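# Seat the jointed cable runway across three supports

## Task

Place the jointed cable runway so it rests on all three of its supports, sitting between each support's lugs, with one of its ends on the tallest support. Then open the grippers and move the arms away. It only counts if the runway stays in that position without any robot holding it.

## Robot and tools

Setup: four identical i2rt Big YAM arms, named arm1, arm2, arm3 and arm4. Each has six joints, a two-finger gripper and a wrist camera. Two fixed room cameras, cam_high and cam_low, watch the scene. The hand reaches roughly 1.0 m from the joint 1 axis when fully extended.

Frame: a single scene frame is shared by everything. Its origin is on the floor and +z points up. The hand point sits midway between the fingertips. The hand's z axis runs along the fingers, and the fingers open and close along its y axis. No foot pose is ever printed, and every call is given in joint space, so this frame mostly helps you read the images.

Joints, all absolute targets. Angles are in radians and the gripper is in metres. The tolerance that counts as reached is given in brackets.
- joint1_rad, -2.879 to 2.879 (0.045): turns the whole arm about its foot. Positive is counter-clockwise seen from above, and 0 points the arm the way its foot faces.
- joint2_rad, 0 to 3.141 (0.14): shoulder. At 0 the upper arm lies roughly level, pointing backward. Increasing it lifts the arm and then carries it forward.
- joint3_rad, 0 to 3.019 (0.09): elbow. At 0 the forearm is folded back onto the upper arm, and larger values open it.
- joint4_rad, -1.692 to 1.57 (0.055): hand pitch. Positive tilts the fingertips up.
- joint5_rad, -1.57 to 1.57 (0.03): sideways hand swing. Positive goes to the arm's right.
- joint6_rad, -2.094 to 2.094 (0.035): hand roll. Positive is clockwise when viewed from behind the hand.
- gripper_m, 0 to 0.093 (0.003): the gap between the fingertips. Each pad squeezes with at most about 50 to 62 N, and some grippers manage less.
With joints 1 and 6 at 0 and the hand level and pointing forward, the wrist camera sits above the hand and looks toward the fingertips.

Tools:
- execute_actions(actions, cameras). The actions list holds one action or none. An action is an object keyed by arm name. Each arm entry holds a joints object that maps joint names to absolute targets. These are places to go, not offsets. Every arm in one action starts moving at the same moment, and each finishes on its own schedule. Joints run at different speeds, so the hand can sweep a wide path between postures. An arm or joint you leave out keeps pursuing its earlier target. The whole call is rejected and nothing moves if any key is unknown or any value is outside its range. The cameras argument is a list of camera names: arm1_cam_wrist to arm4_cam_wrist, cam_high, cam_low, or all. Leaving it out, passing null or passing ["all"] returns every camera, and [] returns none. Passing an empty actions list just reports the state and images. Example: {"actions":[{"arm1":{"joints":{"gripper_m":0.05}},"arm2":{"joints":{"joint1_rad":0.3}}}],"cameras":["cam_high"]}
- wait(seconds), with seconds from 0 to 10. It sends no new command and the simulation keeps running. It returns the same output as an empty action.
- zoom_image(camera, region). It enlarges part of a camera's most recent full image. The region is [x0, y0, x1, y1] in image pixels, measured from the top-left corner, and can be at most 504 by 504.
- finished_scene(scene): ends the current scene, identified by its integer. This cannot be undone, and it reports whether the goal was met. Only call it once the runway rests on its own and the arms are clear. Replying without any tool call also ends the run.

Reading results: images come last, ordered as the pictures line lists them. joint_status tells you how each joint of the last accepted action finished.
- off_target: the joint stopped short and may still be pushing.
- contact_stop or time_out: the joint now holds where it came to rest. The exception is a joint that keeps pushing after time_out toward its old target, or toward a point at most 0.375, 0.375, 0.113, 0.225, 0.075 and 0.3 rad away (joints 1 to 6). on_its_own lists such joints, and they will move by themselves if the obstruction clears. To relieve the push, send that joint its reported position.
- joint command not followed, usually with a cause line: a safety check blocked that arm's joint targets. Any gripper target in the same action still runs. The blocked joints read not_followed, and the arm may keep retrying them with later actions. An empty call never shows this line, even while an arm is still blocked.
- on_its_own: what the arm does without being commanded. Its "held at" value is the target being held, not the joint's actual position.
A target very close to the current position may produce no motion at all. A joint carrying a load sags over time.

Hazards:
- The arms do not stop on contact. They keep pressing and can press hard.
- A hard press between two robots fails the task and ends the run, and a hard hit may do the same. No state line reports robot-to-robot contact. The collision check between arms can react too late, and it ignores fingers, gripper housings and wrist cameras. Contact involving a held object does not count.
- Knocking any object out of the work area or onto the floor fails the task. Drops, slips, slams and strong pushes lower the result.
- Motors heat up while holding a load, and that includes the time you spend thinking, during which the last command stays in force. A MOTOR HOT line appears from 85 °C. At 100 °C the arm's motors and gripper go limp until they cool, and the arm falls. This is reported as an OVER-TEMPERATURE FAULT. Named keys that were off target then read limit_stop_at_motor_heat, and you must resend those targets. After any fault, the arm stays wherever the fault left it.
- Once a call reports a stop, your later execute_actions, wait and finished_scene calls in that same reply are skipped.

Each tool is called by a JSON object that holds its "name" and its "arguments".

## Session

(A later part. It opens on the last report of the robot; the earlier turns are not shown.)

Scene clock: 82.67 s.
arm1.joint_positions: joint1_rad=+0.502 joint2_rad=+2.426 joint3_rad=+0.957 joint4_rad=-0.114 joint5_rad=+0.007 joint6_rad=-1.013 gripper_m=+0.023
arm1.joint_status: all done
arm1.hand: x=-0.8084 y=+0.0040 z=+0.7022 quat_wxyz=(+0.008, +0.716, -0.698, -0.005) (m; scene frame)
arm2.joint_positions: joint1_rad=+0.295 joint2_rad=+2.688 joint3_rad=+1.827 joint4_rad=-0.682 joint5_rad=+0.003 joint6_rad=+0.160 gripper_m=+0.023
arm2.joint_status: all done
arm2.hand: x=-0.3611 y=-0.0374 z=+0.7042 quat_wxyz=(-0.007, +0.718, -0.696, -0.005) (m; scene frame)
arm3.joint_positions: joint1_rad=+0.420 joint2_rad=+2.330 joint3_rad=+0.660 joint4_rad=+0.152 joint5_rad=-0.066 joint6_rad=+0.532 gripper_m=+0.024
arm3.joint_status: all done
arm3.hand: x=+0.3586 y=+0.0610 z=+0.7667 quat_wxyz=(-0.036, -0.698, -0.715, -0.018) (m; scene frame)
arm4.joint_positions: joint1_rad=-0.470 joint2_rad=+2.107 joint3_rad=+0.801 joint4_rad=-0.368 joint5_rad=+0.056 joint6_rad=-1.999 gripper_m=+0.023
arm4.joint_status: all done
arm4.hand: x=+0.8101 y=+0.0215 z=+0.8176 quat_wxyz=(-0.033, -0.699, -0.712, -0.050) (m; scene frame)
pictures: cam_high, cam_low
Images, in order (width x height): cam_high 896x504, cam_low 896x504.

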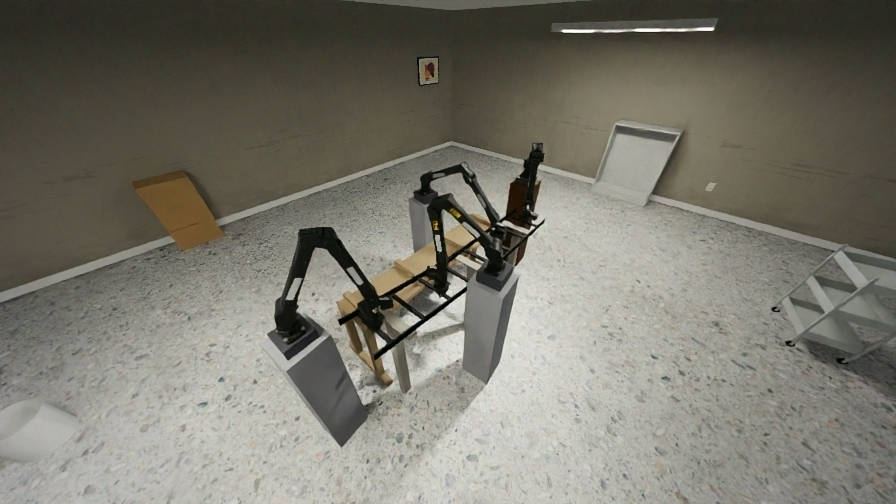

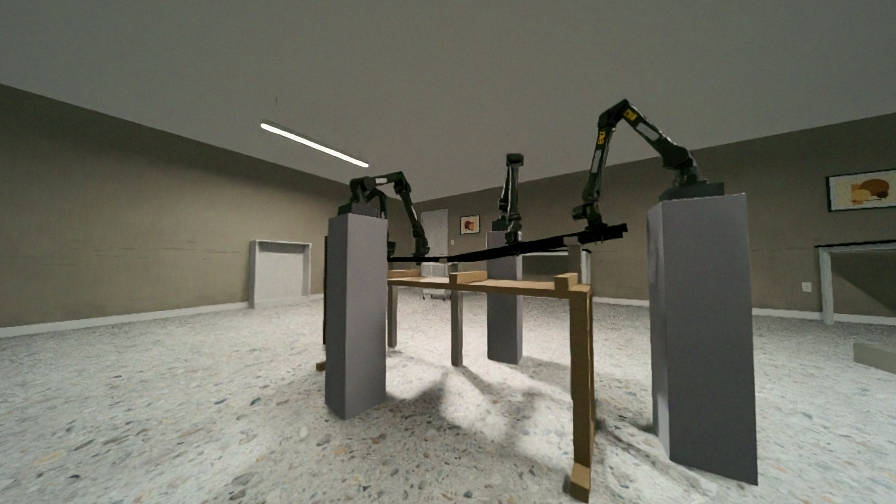

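{"name": "execute_actions", "arguments": {"actions": [{"arm1":{"joints":{"joint2_rad":2.445,"joint3_rad":0.97,"joint4_rad":-0.09}},"arm2":{"joints":{"joint2_rad":2.685,"joint3_rad":1.85,"joint4_rad":-0.68}},"arm3":{"joints":{"joint2_rad":2.33,"joint3_rad":0.665,"joint4_rad":0.16}},"arm4":{"joints":{"joint2_rad":2.11,"joint3_rad":0.81,"joint4_rad":-0.36}}}], "cameras": ["cam_high","cam_low","arm2_cam_wrist"]}}

{"name": "zoom_image", "arguments": {"camera": "cam_high", "region": [330,190,570,370]}}

Scene clock: 86.47 s.
arm1.joint_positions: joint1_rad=+0.502 joint2_rad=+2.427 joint3_rad=+0.957 joint4_rad=-0.114 joint5_rad=+0.007 joint6_rad=-1.013 gripper_m=+0.023
arm1.joint_status: all done
arm1.hand: x=-0.8086 y=+0.0039 z=+0.7019 quat_wxyz=(+0.008, +0.716, -0.698, -0.005) (m; scene frame)
arm2.joint_positions: joint1_rad=+0.295 joint2_rad=+2.691 joint3_rad=+1.827 joint4_rad=-0.682 joint5_rad=+0.003 joint6_rad=+0.160 gripper_m=+0.023
arm2.joint_status: all done
arm2.hand: x=-0.3609 y=-0.0384 z=+0.7028 quat_wxyz=(-0.006, +0.718, -0.696, -0.004) (m; scene frame)
arm3.joint_positions: joint1_rad=+0.420 joint2_rad=+2.331 joint3_rad=+0.660 joint4_rad=+0.152 joint5_rad=-0.066 joint6_rad=+0.532 gripper_m=+0.024
arm3.joint_status: all done
arm3.hand: x=+0.3583 y=+0.0614 z=+0.7663 quat_wxyz=(-0.035, -0.698, -0.715, -0.018) (m; scene frame)
arm4.joint_positions: joint1_rad=-0.470 joint2_rad=+2.107 joint3_rad=+0.801 joint4_rad=-0.370 joint5_rad=+0.056 joint6_rad=-1.999 gripper_m=+0.023
arm4.joint_status: all done
arm4.hand: x=+0.8105 y=+0.0214 z=+0.8176 quat_wxyz=(-0.034, -0.699, -0.712, -0.051) (m; scene frame)
pictures: arm2_cam_wrist, cam_high, cam_low
Images, in order (width x height): arm2_cam_wrist 616x616, cam_high 896x504, cam_low 896x504.

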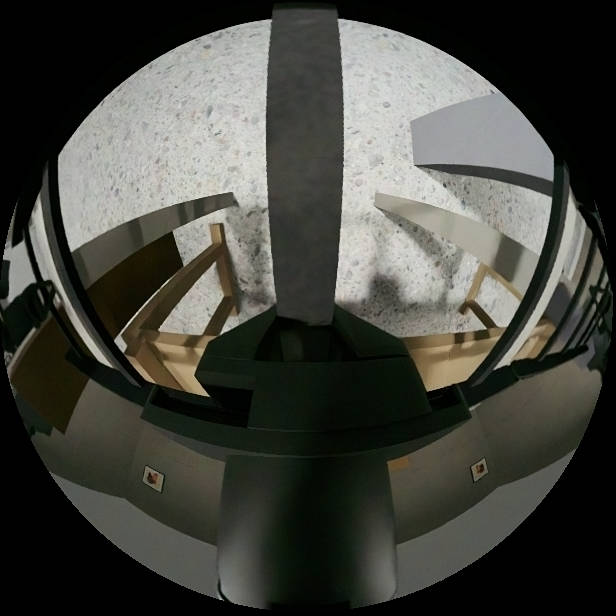

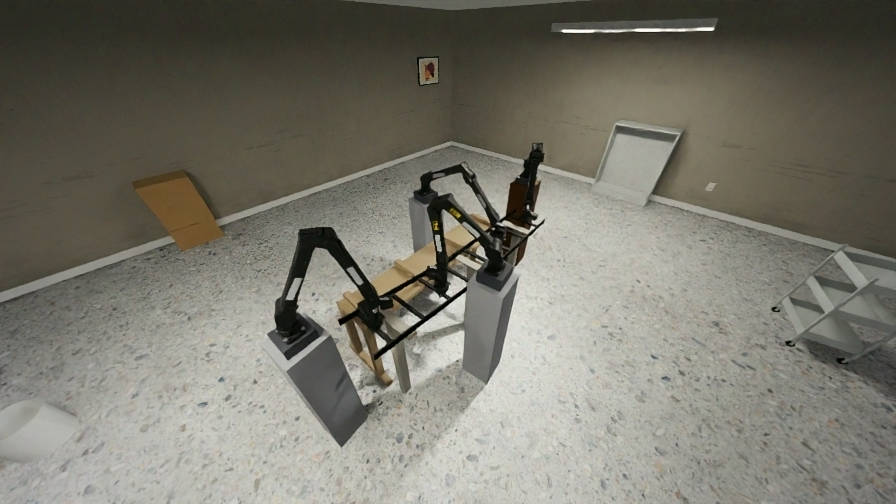

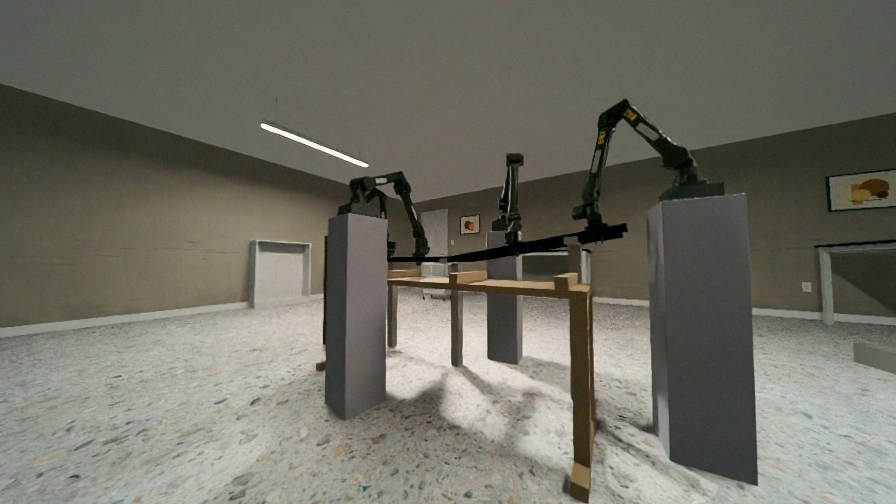

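Region (330, 190, 570, 370) of cam_high's 896x504 image, scaled by 2.100, with more detail than that image has; it fills the top 378 rows of this view, and the rest is white.

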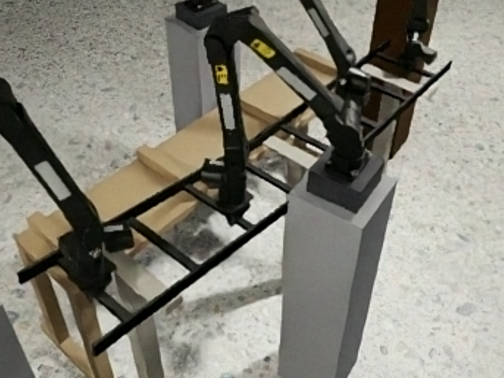

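{"name": "execute_actions", "arguments": {"actions": [{"arm1":{"joints":{"gripper_m":0.075,"joint2_rad":2.43}},"arm2":{"joints":{"gripper_m":0.075,"joint3_rad":1.83}},"arm3":{"joints":{"gripper_m":0.075}},"arm4":{"joints":{"gripper_m":0.075}}}], "cameras": ["cam_high","cam_low"]}}

{"name": "execute_actions", "arguments": {"actions": [{"arm1":{"joints":{"joint2_rad":2.14,"joint3_rad":0.868,"joint4_rad":-0.305}},"arm2":{"joints":{"joint2_rad":2.49,"joint3_rad":1.75,"joint4_rad":-0.8}},"arm3":{"joints":{"joint2_rad":1.99,"joint3_rad":0.56,"joint4_rad":-0.095}},"arm4":{"joints":{"joint2_rad":1.84,"joint3_rad":0.765,"joint4_rad":-0.57}}}], "cameras": ["cam_high","cam_low"]}}

{"name": "zoom_image", "arguments": {"camera": "cam_low", "region": [380,190,640,290]}}

Scene clock: 91.07 s.
arm1.joint_positions: joint1_rad=+0.502 joint2_rad=+2.427 joint3_rad=+0.959 joint4_rad=-0.102 joint5_rad=+0.003 joint6_rad=-1.010 gripper_m=+0.075
arm1.joint_status: all done
arm1.hand: x=-0.8052 y=+0.0069 z=+0.7019 quat_wxyz=(+0.001, +0.715, -0.700, -0.005) (m; scene frame)
arm2.joint_positions: joint1_rad=+0.281 joint2_rad=+2.689 joint3_rad=+1.827 joint4_rad=-0.682 joint5_rad=+0.002 joint6_rad=+0.176 gripper_m=+0.075
arm2.joint_status: all done
arm2.hand: x=-0.3521 y=-0.0364 z=+0.7035 quat_wxyz=(-0.006, +0.708, -0.706, -0.004) (m; scene frame)
arm3.joint_positions: joint1_rad=+0.420 joint2_rad=+2.331 joint3_rad=+0.660 joint4_rad=+0.152 joint5_rad=-0.065 joint6_rad=+0.535 gripper_m=+0.075
arm3.joint_status: all done
arm3.hand: x=+0.3584 y=+0.0608 z=+0.7663 quat_wxyz=(-0.036, -0.699, -0.714, -0.018) (m; scene frame)
arm4.joint_positions: joint1_rad=-0.469 joint2_rad=+2.107 joint3_rad=+0.801 joint4_rad=-0.370 joint5_rad=+0.042 joint6_rad=-1.999 gripper_m=+0.075
arm4.joint_status: all done
arm4.hand: x=+0.8091 y=+0.0193 z=+0.8175 quat_wxyz=(-0.036, -0.699, -0.712, -0.044) (m; scene frame)
pictures: cam_high, cam_low
Images, in order (width x height): cam_high 896x504, cam_low 896x504.

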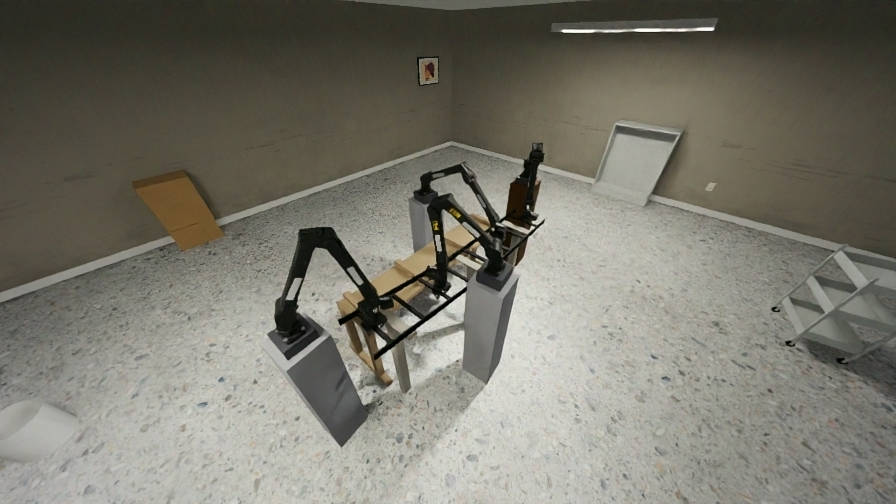

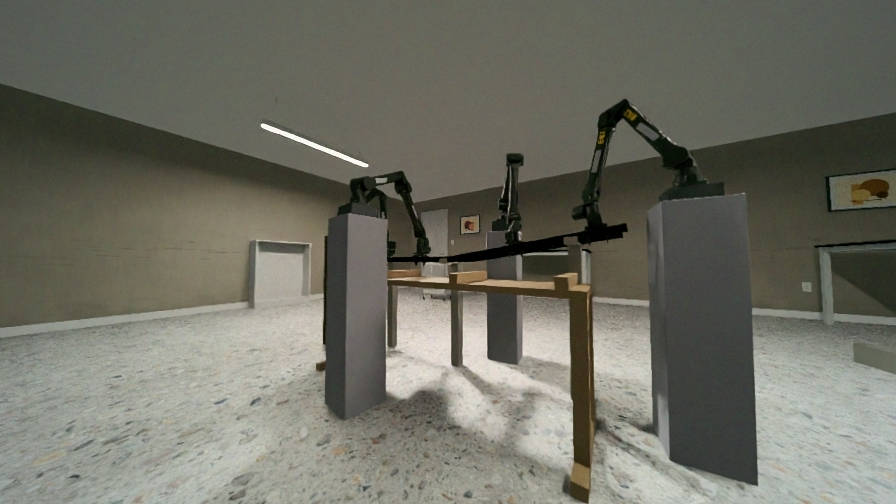

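Scene clock: 92.17 s.
arm1.joint_positions: joint1_rad=+0.501 joint2_rad=+2.132 joint3_rad=+0.871 joint4_rad=-0.295 joint5_rad=+0.003 joint6_rad=-1.010 gripper_m=+0.075
arm1.joint_status: all done
arm1.hand: x=-0.7965 y=+0.0106 z=+0.8056 quat_wxyz=(-0.006, +0.714, -0.700, -0.004) (m; scene frame)
arm2.joint_positions: joint1_rad=+0.281 joint2_rad=+2.472 joint3_rad=+1.740 joint4_rad=-0.790 joint5_rad=+0.002 joint6_rad=+0.176 gripper_m=+0.075
arm2.joint_status: all done
arm2.hand: x=-0.3545 y=-0.0255 z=+0.8158 quat_wxyz=(-0.013, +0.708, -0.706, -0.013) (m; scene frame)
arm3.joint_positions: joint1_rad=+0.420 joint2_rad=+1.984 joint3_rad=+0.556 joint4_rad=-0.083 joint5_rad=-0.065 joint6_rad=+0.536 gripper_m=+0.075
arm3.joint_status: all done
arm3.hand: x=+0.3580 y=+0.0639 z=+0.8603 quat_wxyz=(-0.039, -0.699, -0.713, -0.017) (m; scene frame)
arm4.joint_positions: joint1_rad=-0.469 joint2_rad=+1.821 joint3_rad=+0.759 joint4_rad=-0.555 joint5_rad=+0.042 joint6_rad=-1.999 gripper_m=+0.075
arm4.joint_status: all done
arm4.hand: x=+0.8020 y=+0.0209 z=+0.9105 quat_wxyz=(-0.009, -0.700, -0.713, -0.034) (m; scene frame)
pictures: cam_high, cam_low
Images, in order (width x height): cam_high 896x504, cam_low 896x504.

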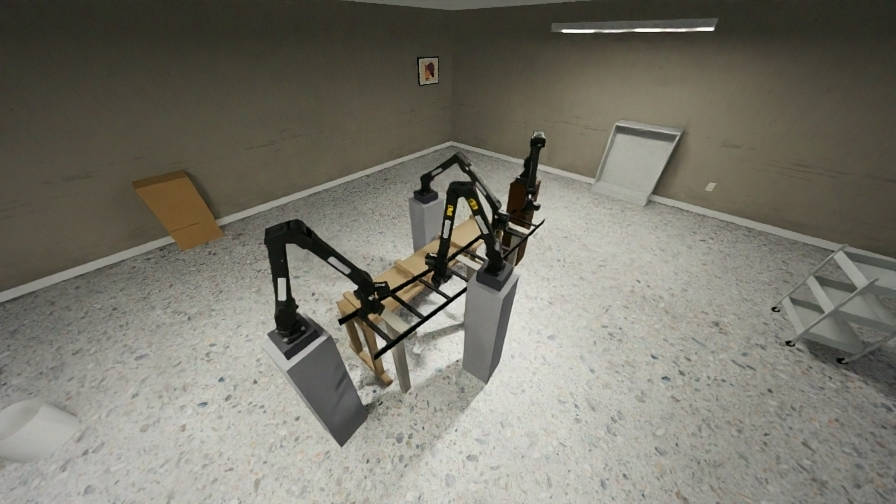

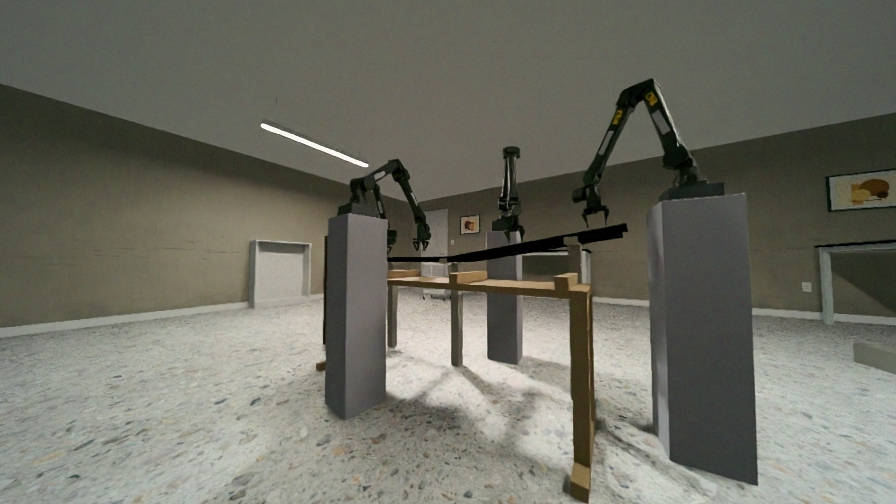

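Region (380, 190, 640, 290) of cam_low's 896x504 image, scaled by 1.938, with more detail than that image has; it fills the top 194 rows of this view, and the rest is white.

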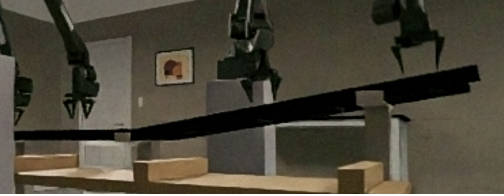

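{"name": "execute_actions", "arguments": {"actions": [{"arm1":{"joints":{"joint2_rad":1.2,"joint3_rad":0.95,"joint4_rad":-0.6}},"arm2":{"joints":{"joint2_rad":1.3,"joint3_rad":1.4,"joint4_rad":-1.0}},"arm3":{"joints":{"joint2_rad":1.1,"joint3_rad":0.8,"joint4_rad":-0.4}},"arm4":{"joints":{"joint2_rad":1.1,"joint3_rad":0.9,"joint4_rad":-0.7}}}]}}

{"name": "zoom_image", "arguments": {"camera": "cam_high", "region": [330,190,570,370]}}

{"name": "zoom_image", "arguments": {"camera": "cam_low", "region": [380,190,640,290]}}

Scene clock: 96.17 s.
arm1.joint_positions: joint1_rad=+0.501 joint2_rad=+1.202 joint3_rad=+0.912 joint4_rad=-0.591 joint5_rad=+0.003 joint6_rad=-1.010 gripper_m=+0.075
arm1.joint_status: all done
arm1.hand: x=-0.7330 y=+0.0461 z=+1.2092 quat_wxyz=(-0.329, +0.671, -0.661, +0.067) (m; scene frame)
arm2.joint_positions: joint1_rad=+0.281 joint2_rad=+1.288 joint3_rad=+1.396 joint4_rad=-0.991 joint5_rad=+0.002 joint6_rad=+0.176 gripper_m=+0.075
arm2.joint_status: all done
arm2.hand: x=-0.3328 y=-0.1566 z=+1.3702 quat_wxyz=(-0.192, +0.668, -0.666, -0.270) (m; scene frame)
arm3.joint_positions: joint1_rad=+0.420 joint2_rad=+1.098 joint3_rad=+0.781 joint4_rad=-0.389 joint5_rad=-0.065 joint6_rad=+0.536 gripper_m=+0.075
arm3.joint_status: all done
arm3.hand: x=+0.4423 y=-0.0625 z=+1.2547 quat_wxyz=(-0.416, -0.623, -0.658, +0.078) (m; scene frame)
arm4.joint_positions: joint1_rad=-0.469 joint2_rad=+1.090 joint3_rad=+0.877 joint4_rad=-0.683 joint5_rad=+0.042 joint6_rad=-1.999 gripper_m=+0.075
arm4.joint_status: all done
arm4.hand: x=+0.7303 y=+0.0471 z=+1.2344 quat_wxyz=(+0.321, -0.664, -0.669, +0.094) (m; scene frame)
pictures: arm1_cam_wrist, arm2_cam_wrist, arm3_cam_wrist, arm4_cam_wrist, cam_high, cam_low
Images, in order (width x height): arm1_cam_wrist 616x616, arm2_cam_wrist 616x616, arm3_cam_wrist 616x616, arm4_cam_wrist 616x616, cam_high 896x504, cam_low 896x504.

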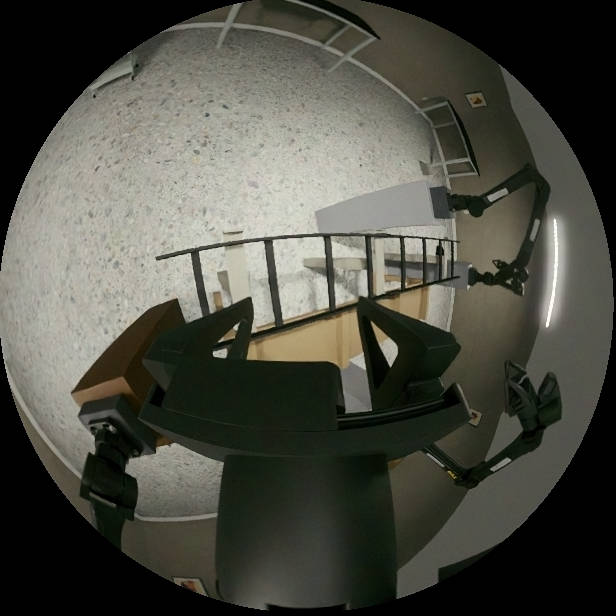

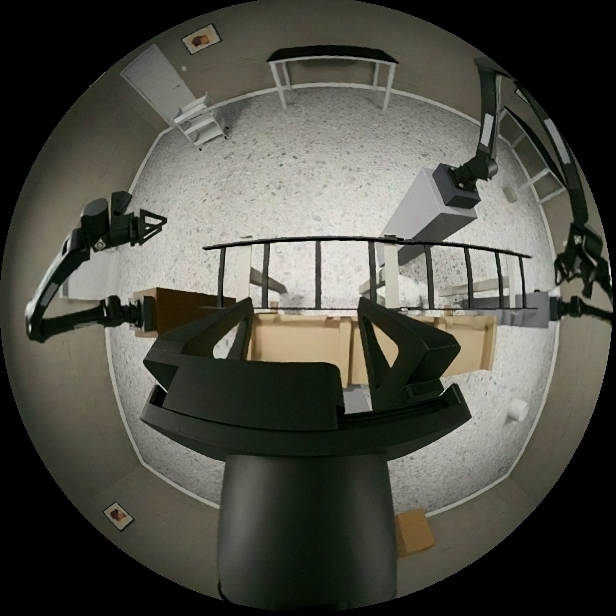

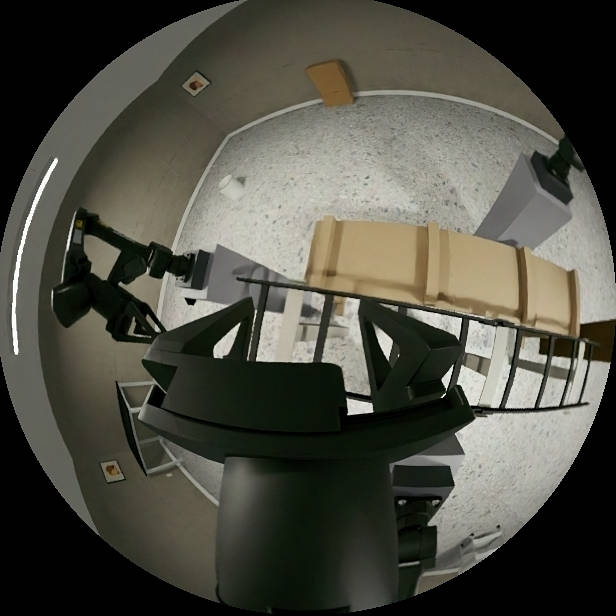

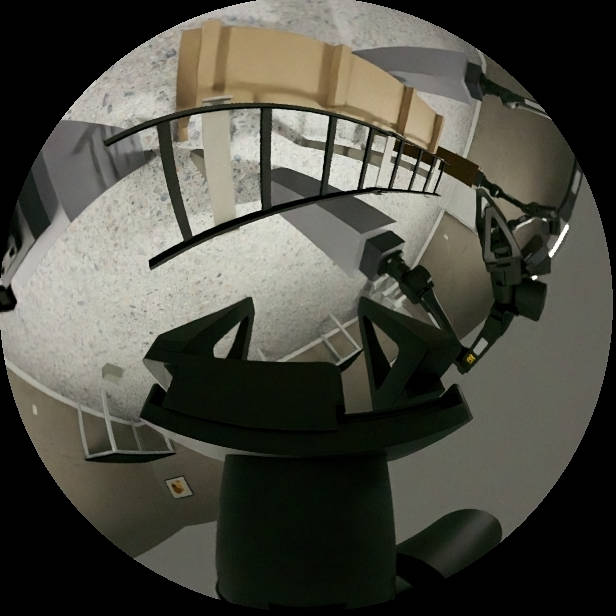

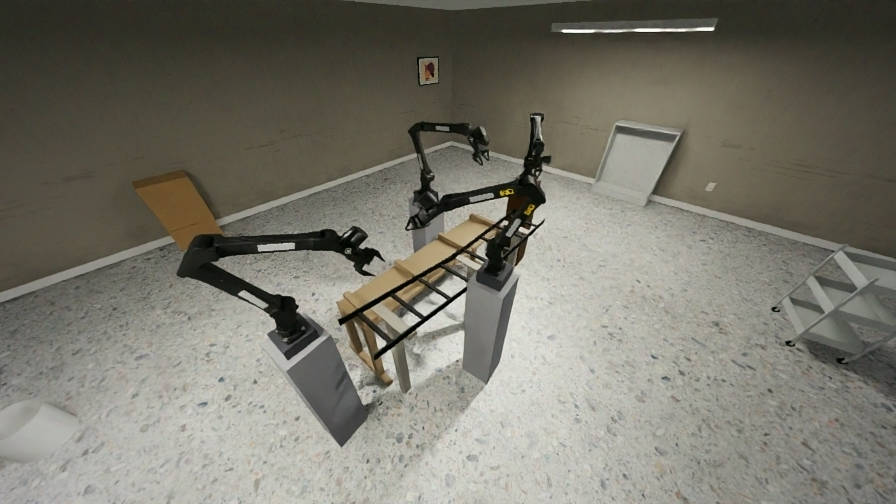

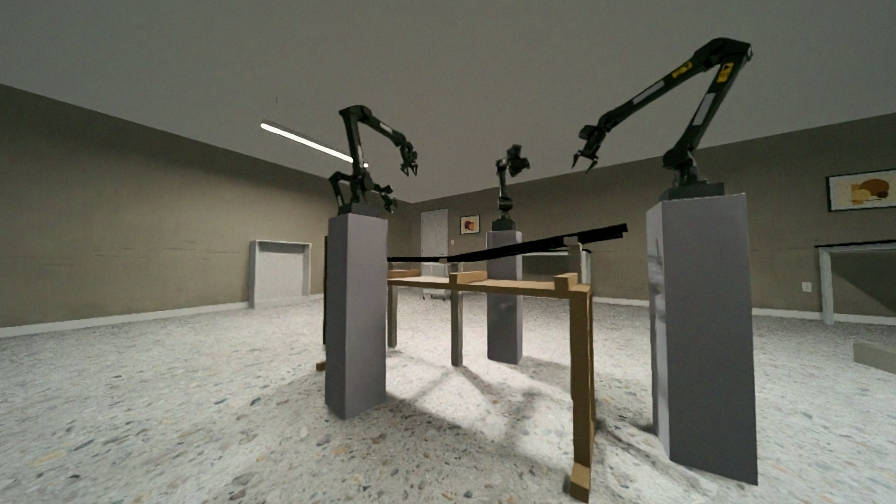

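Region (330, 190, 570, 370) of cam_high's 896x504 image, scaled by 2.100, with more detail than that image has; it fills the top 378 rows of this view, and the rest is white.

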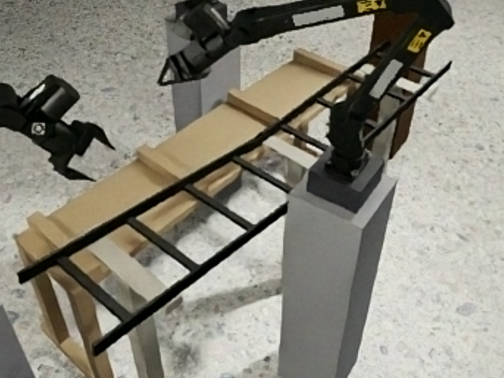

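Region (380, 190, 640, 290) of cam_low's 896x504 image, scaled by 1.938, with more detail than that image has; it fills the top 194 rows of this view, and the rest is white.

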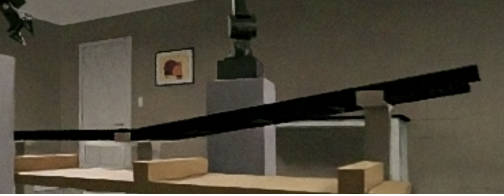

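{"name": "zoom_image", "arguments": {"camera": "arm2_cam_wrist", "region": [190,210,550,330]}}

{"name": "zoom_image", "arguments": {"camera": "arm1_cam_wrist", "region": [150,210,470,370]}}

{"name": "zoom_image", "arguments": {"camera": "arm4_cam_wrist", "region": [100,70,460,280]}}

Region (190, 210, 550, 330) of arm2_cam_wrist's 616x616 image, scaled by 1.400, with more detail than that image has.

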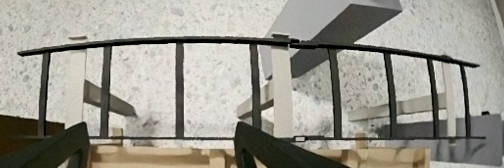

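Region (150, 210, 470, 370) of arm1_cam_wrist's 616x616 image, scaled by 1.575, with more detail than that image has.

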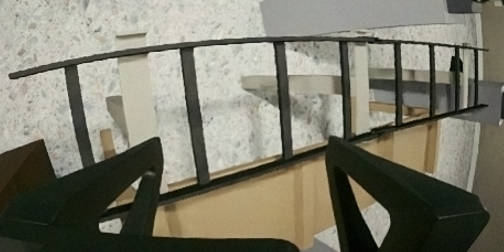

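Region (100, 70, 460, 280) of arm4_cam_wrist's 616x616 image, scaled by 1.400, with more detail than that image has; it fills the top 294 rows of this view, and the rest is white.

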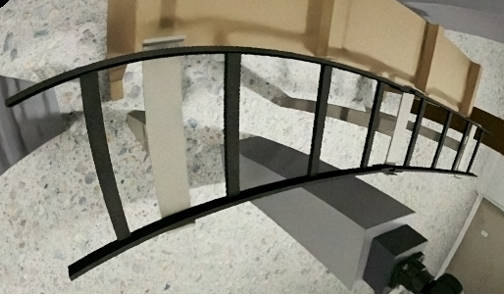

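{"name": "zoom_image", "arguments": {"camera": "arm2_cam_wrist", "region": [350,220,450,325]}}

{"name": "zoom_image", "arguments": {"camera": "arm4_cam_wrist", "region": [160,170,280,260]}}

{"name": "zoom_image", "arguments": {"camera": "arm2_cam_wrist", "region": [210,220,290,325]}}

{"name": "zoom_image", "arguments": {"camera": "arm2_cam_wrist", "region": [470,230,550,325]}}

Region (350, 220, 450, 325) of arm2_cam_wrist's 616x616 image, scaled by 4.800, with more detail than that image has; it fills the left 480 columns of this view, and the rest is white.

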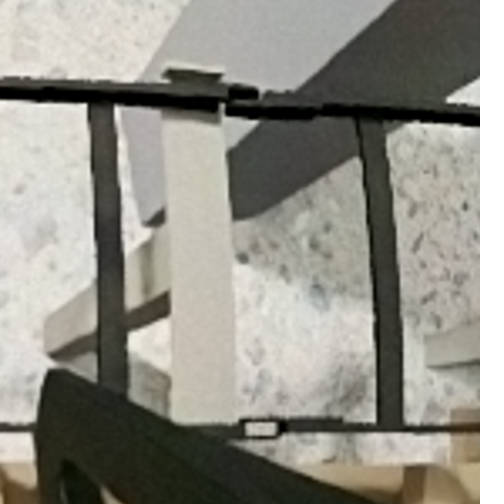

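Region (160, 170, 280, 260) of arm4_cam_wrist's 616x616 image, scaled by 4.200, with more detail than that image has; it fills the top 378 rows of this view, and the rest is white.

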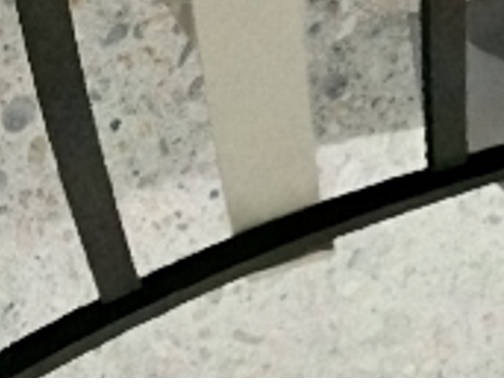

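Region (210, 220, 290, 325) of arm2_cam_wrist's 616x616 image, scaled by 4.800, with more detail than that image has; it fills the left 384 columns of this view, and the rest is white.

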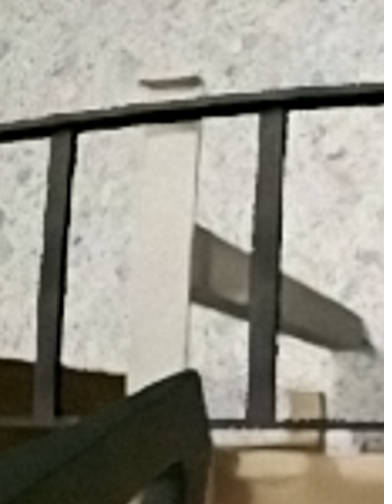

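Region (470, 230, 550, 325) of arm2_cam_wrist's 616x616 image, scaled by 5.305, with more detail than that image has; it fills the left 424 columns of this view, and the rest is white.

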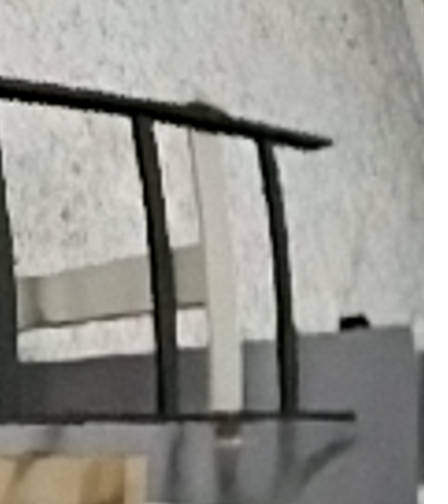

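{"name": "finished_scene", "arguments": {"scene": 2}}

The scene is finished: the task was done.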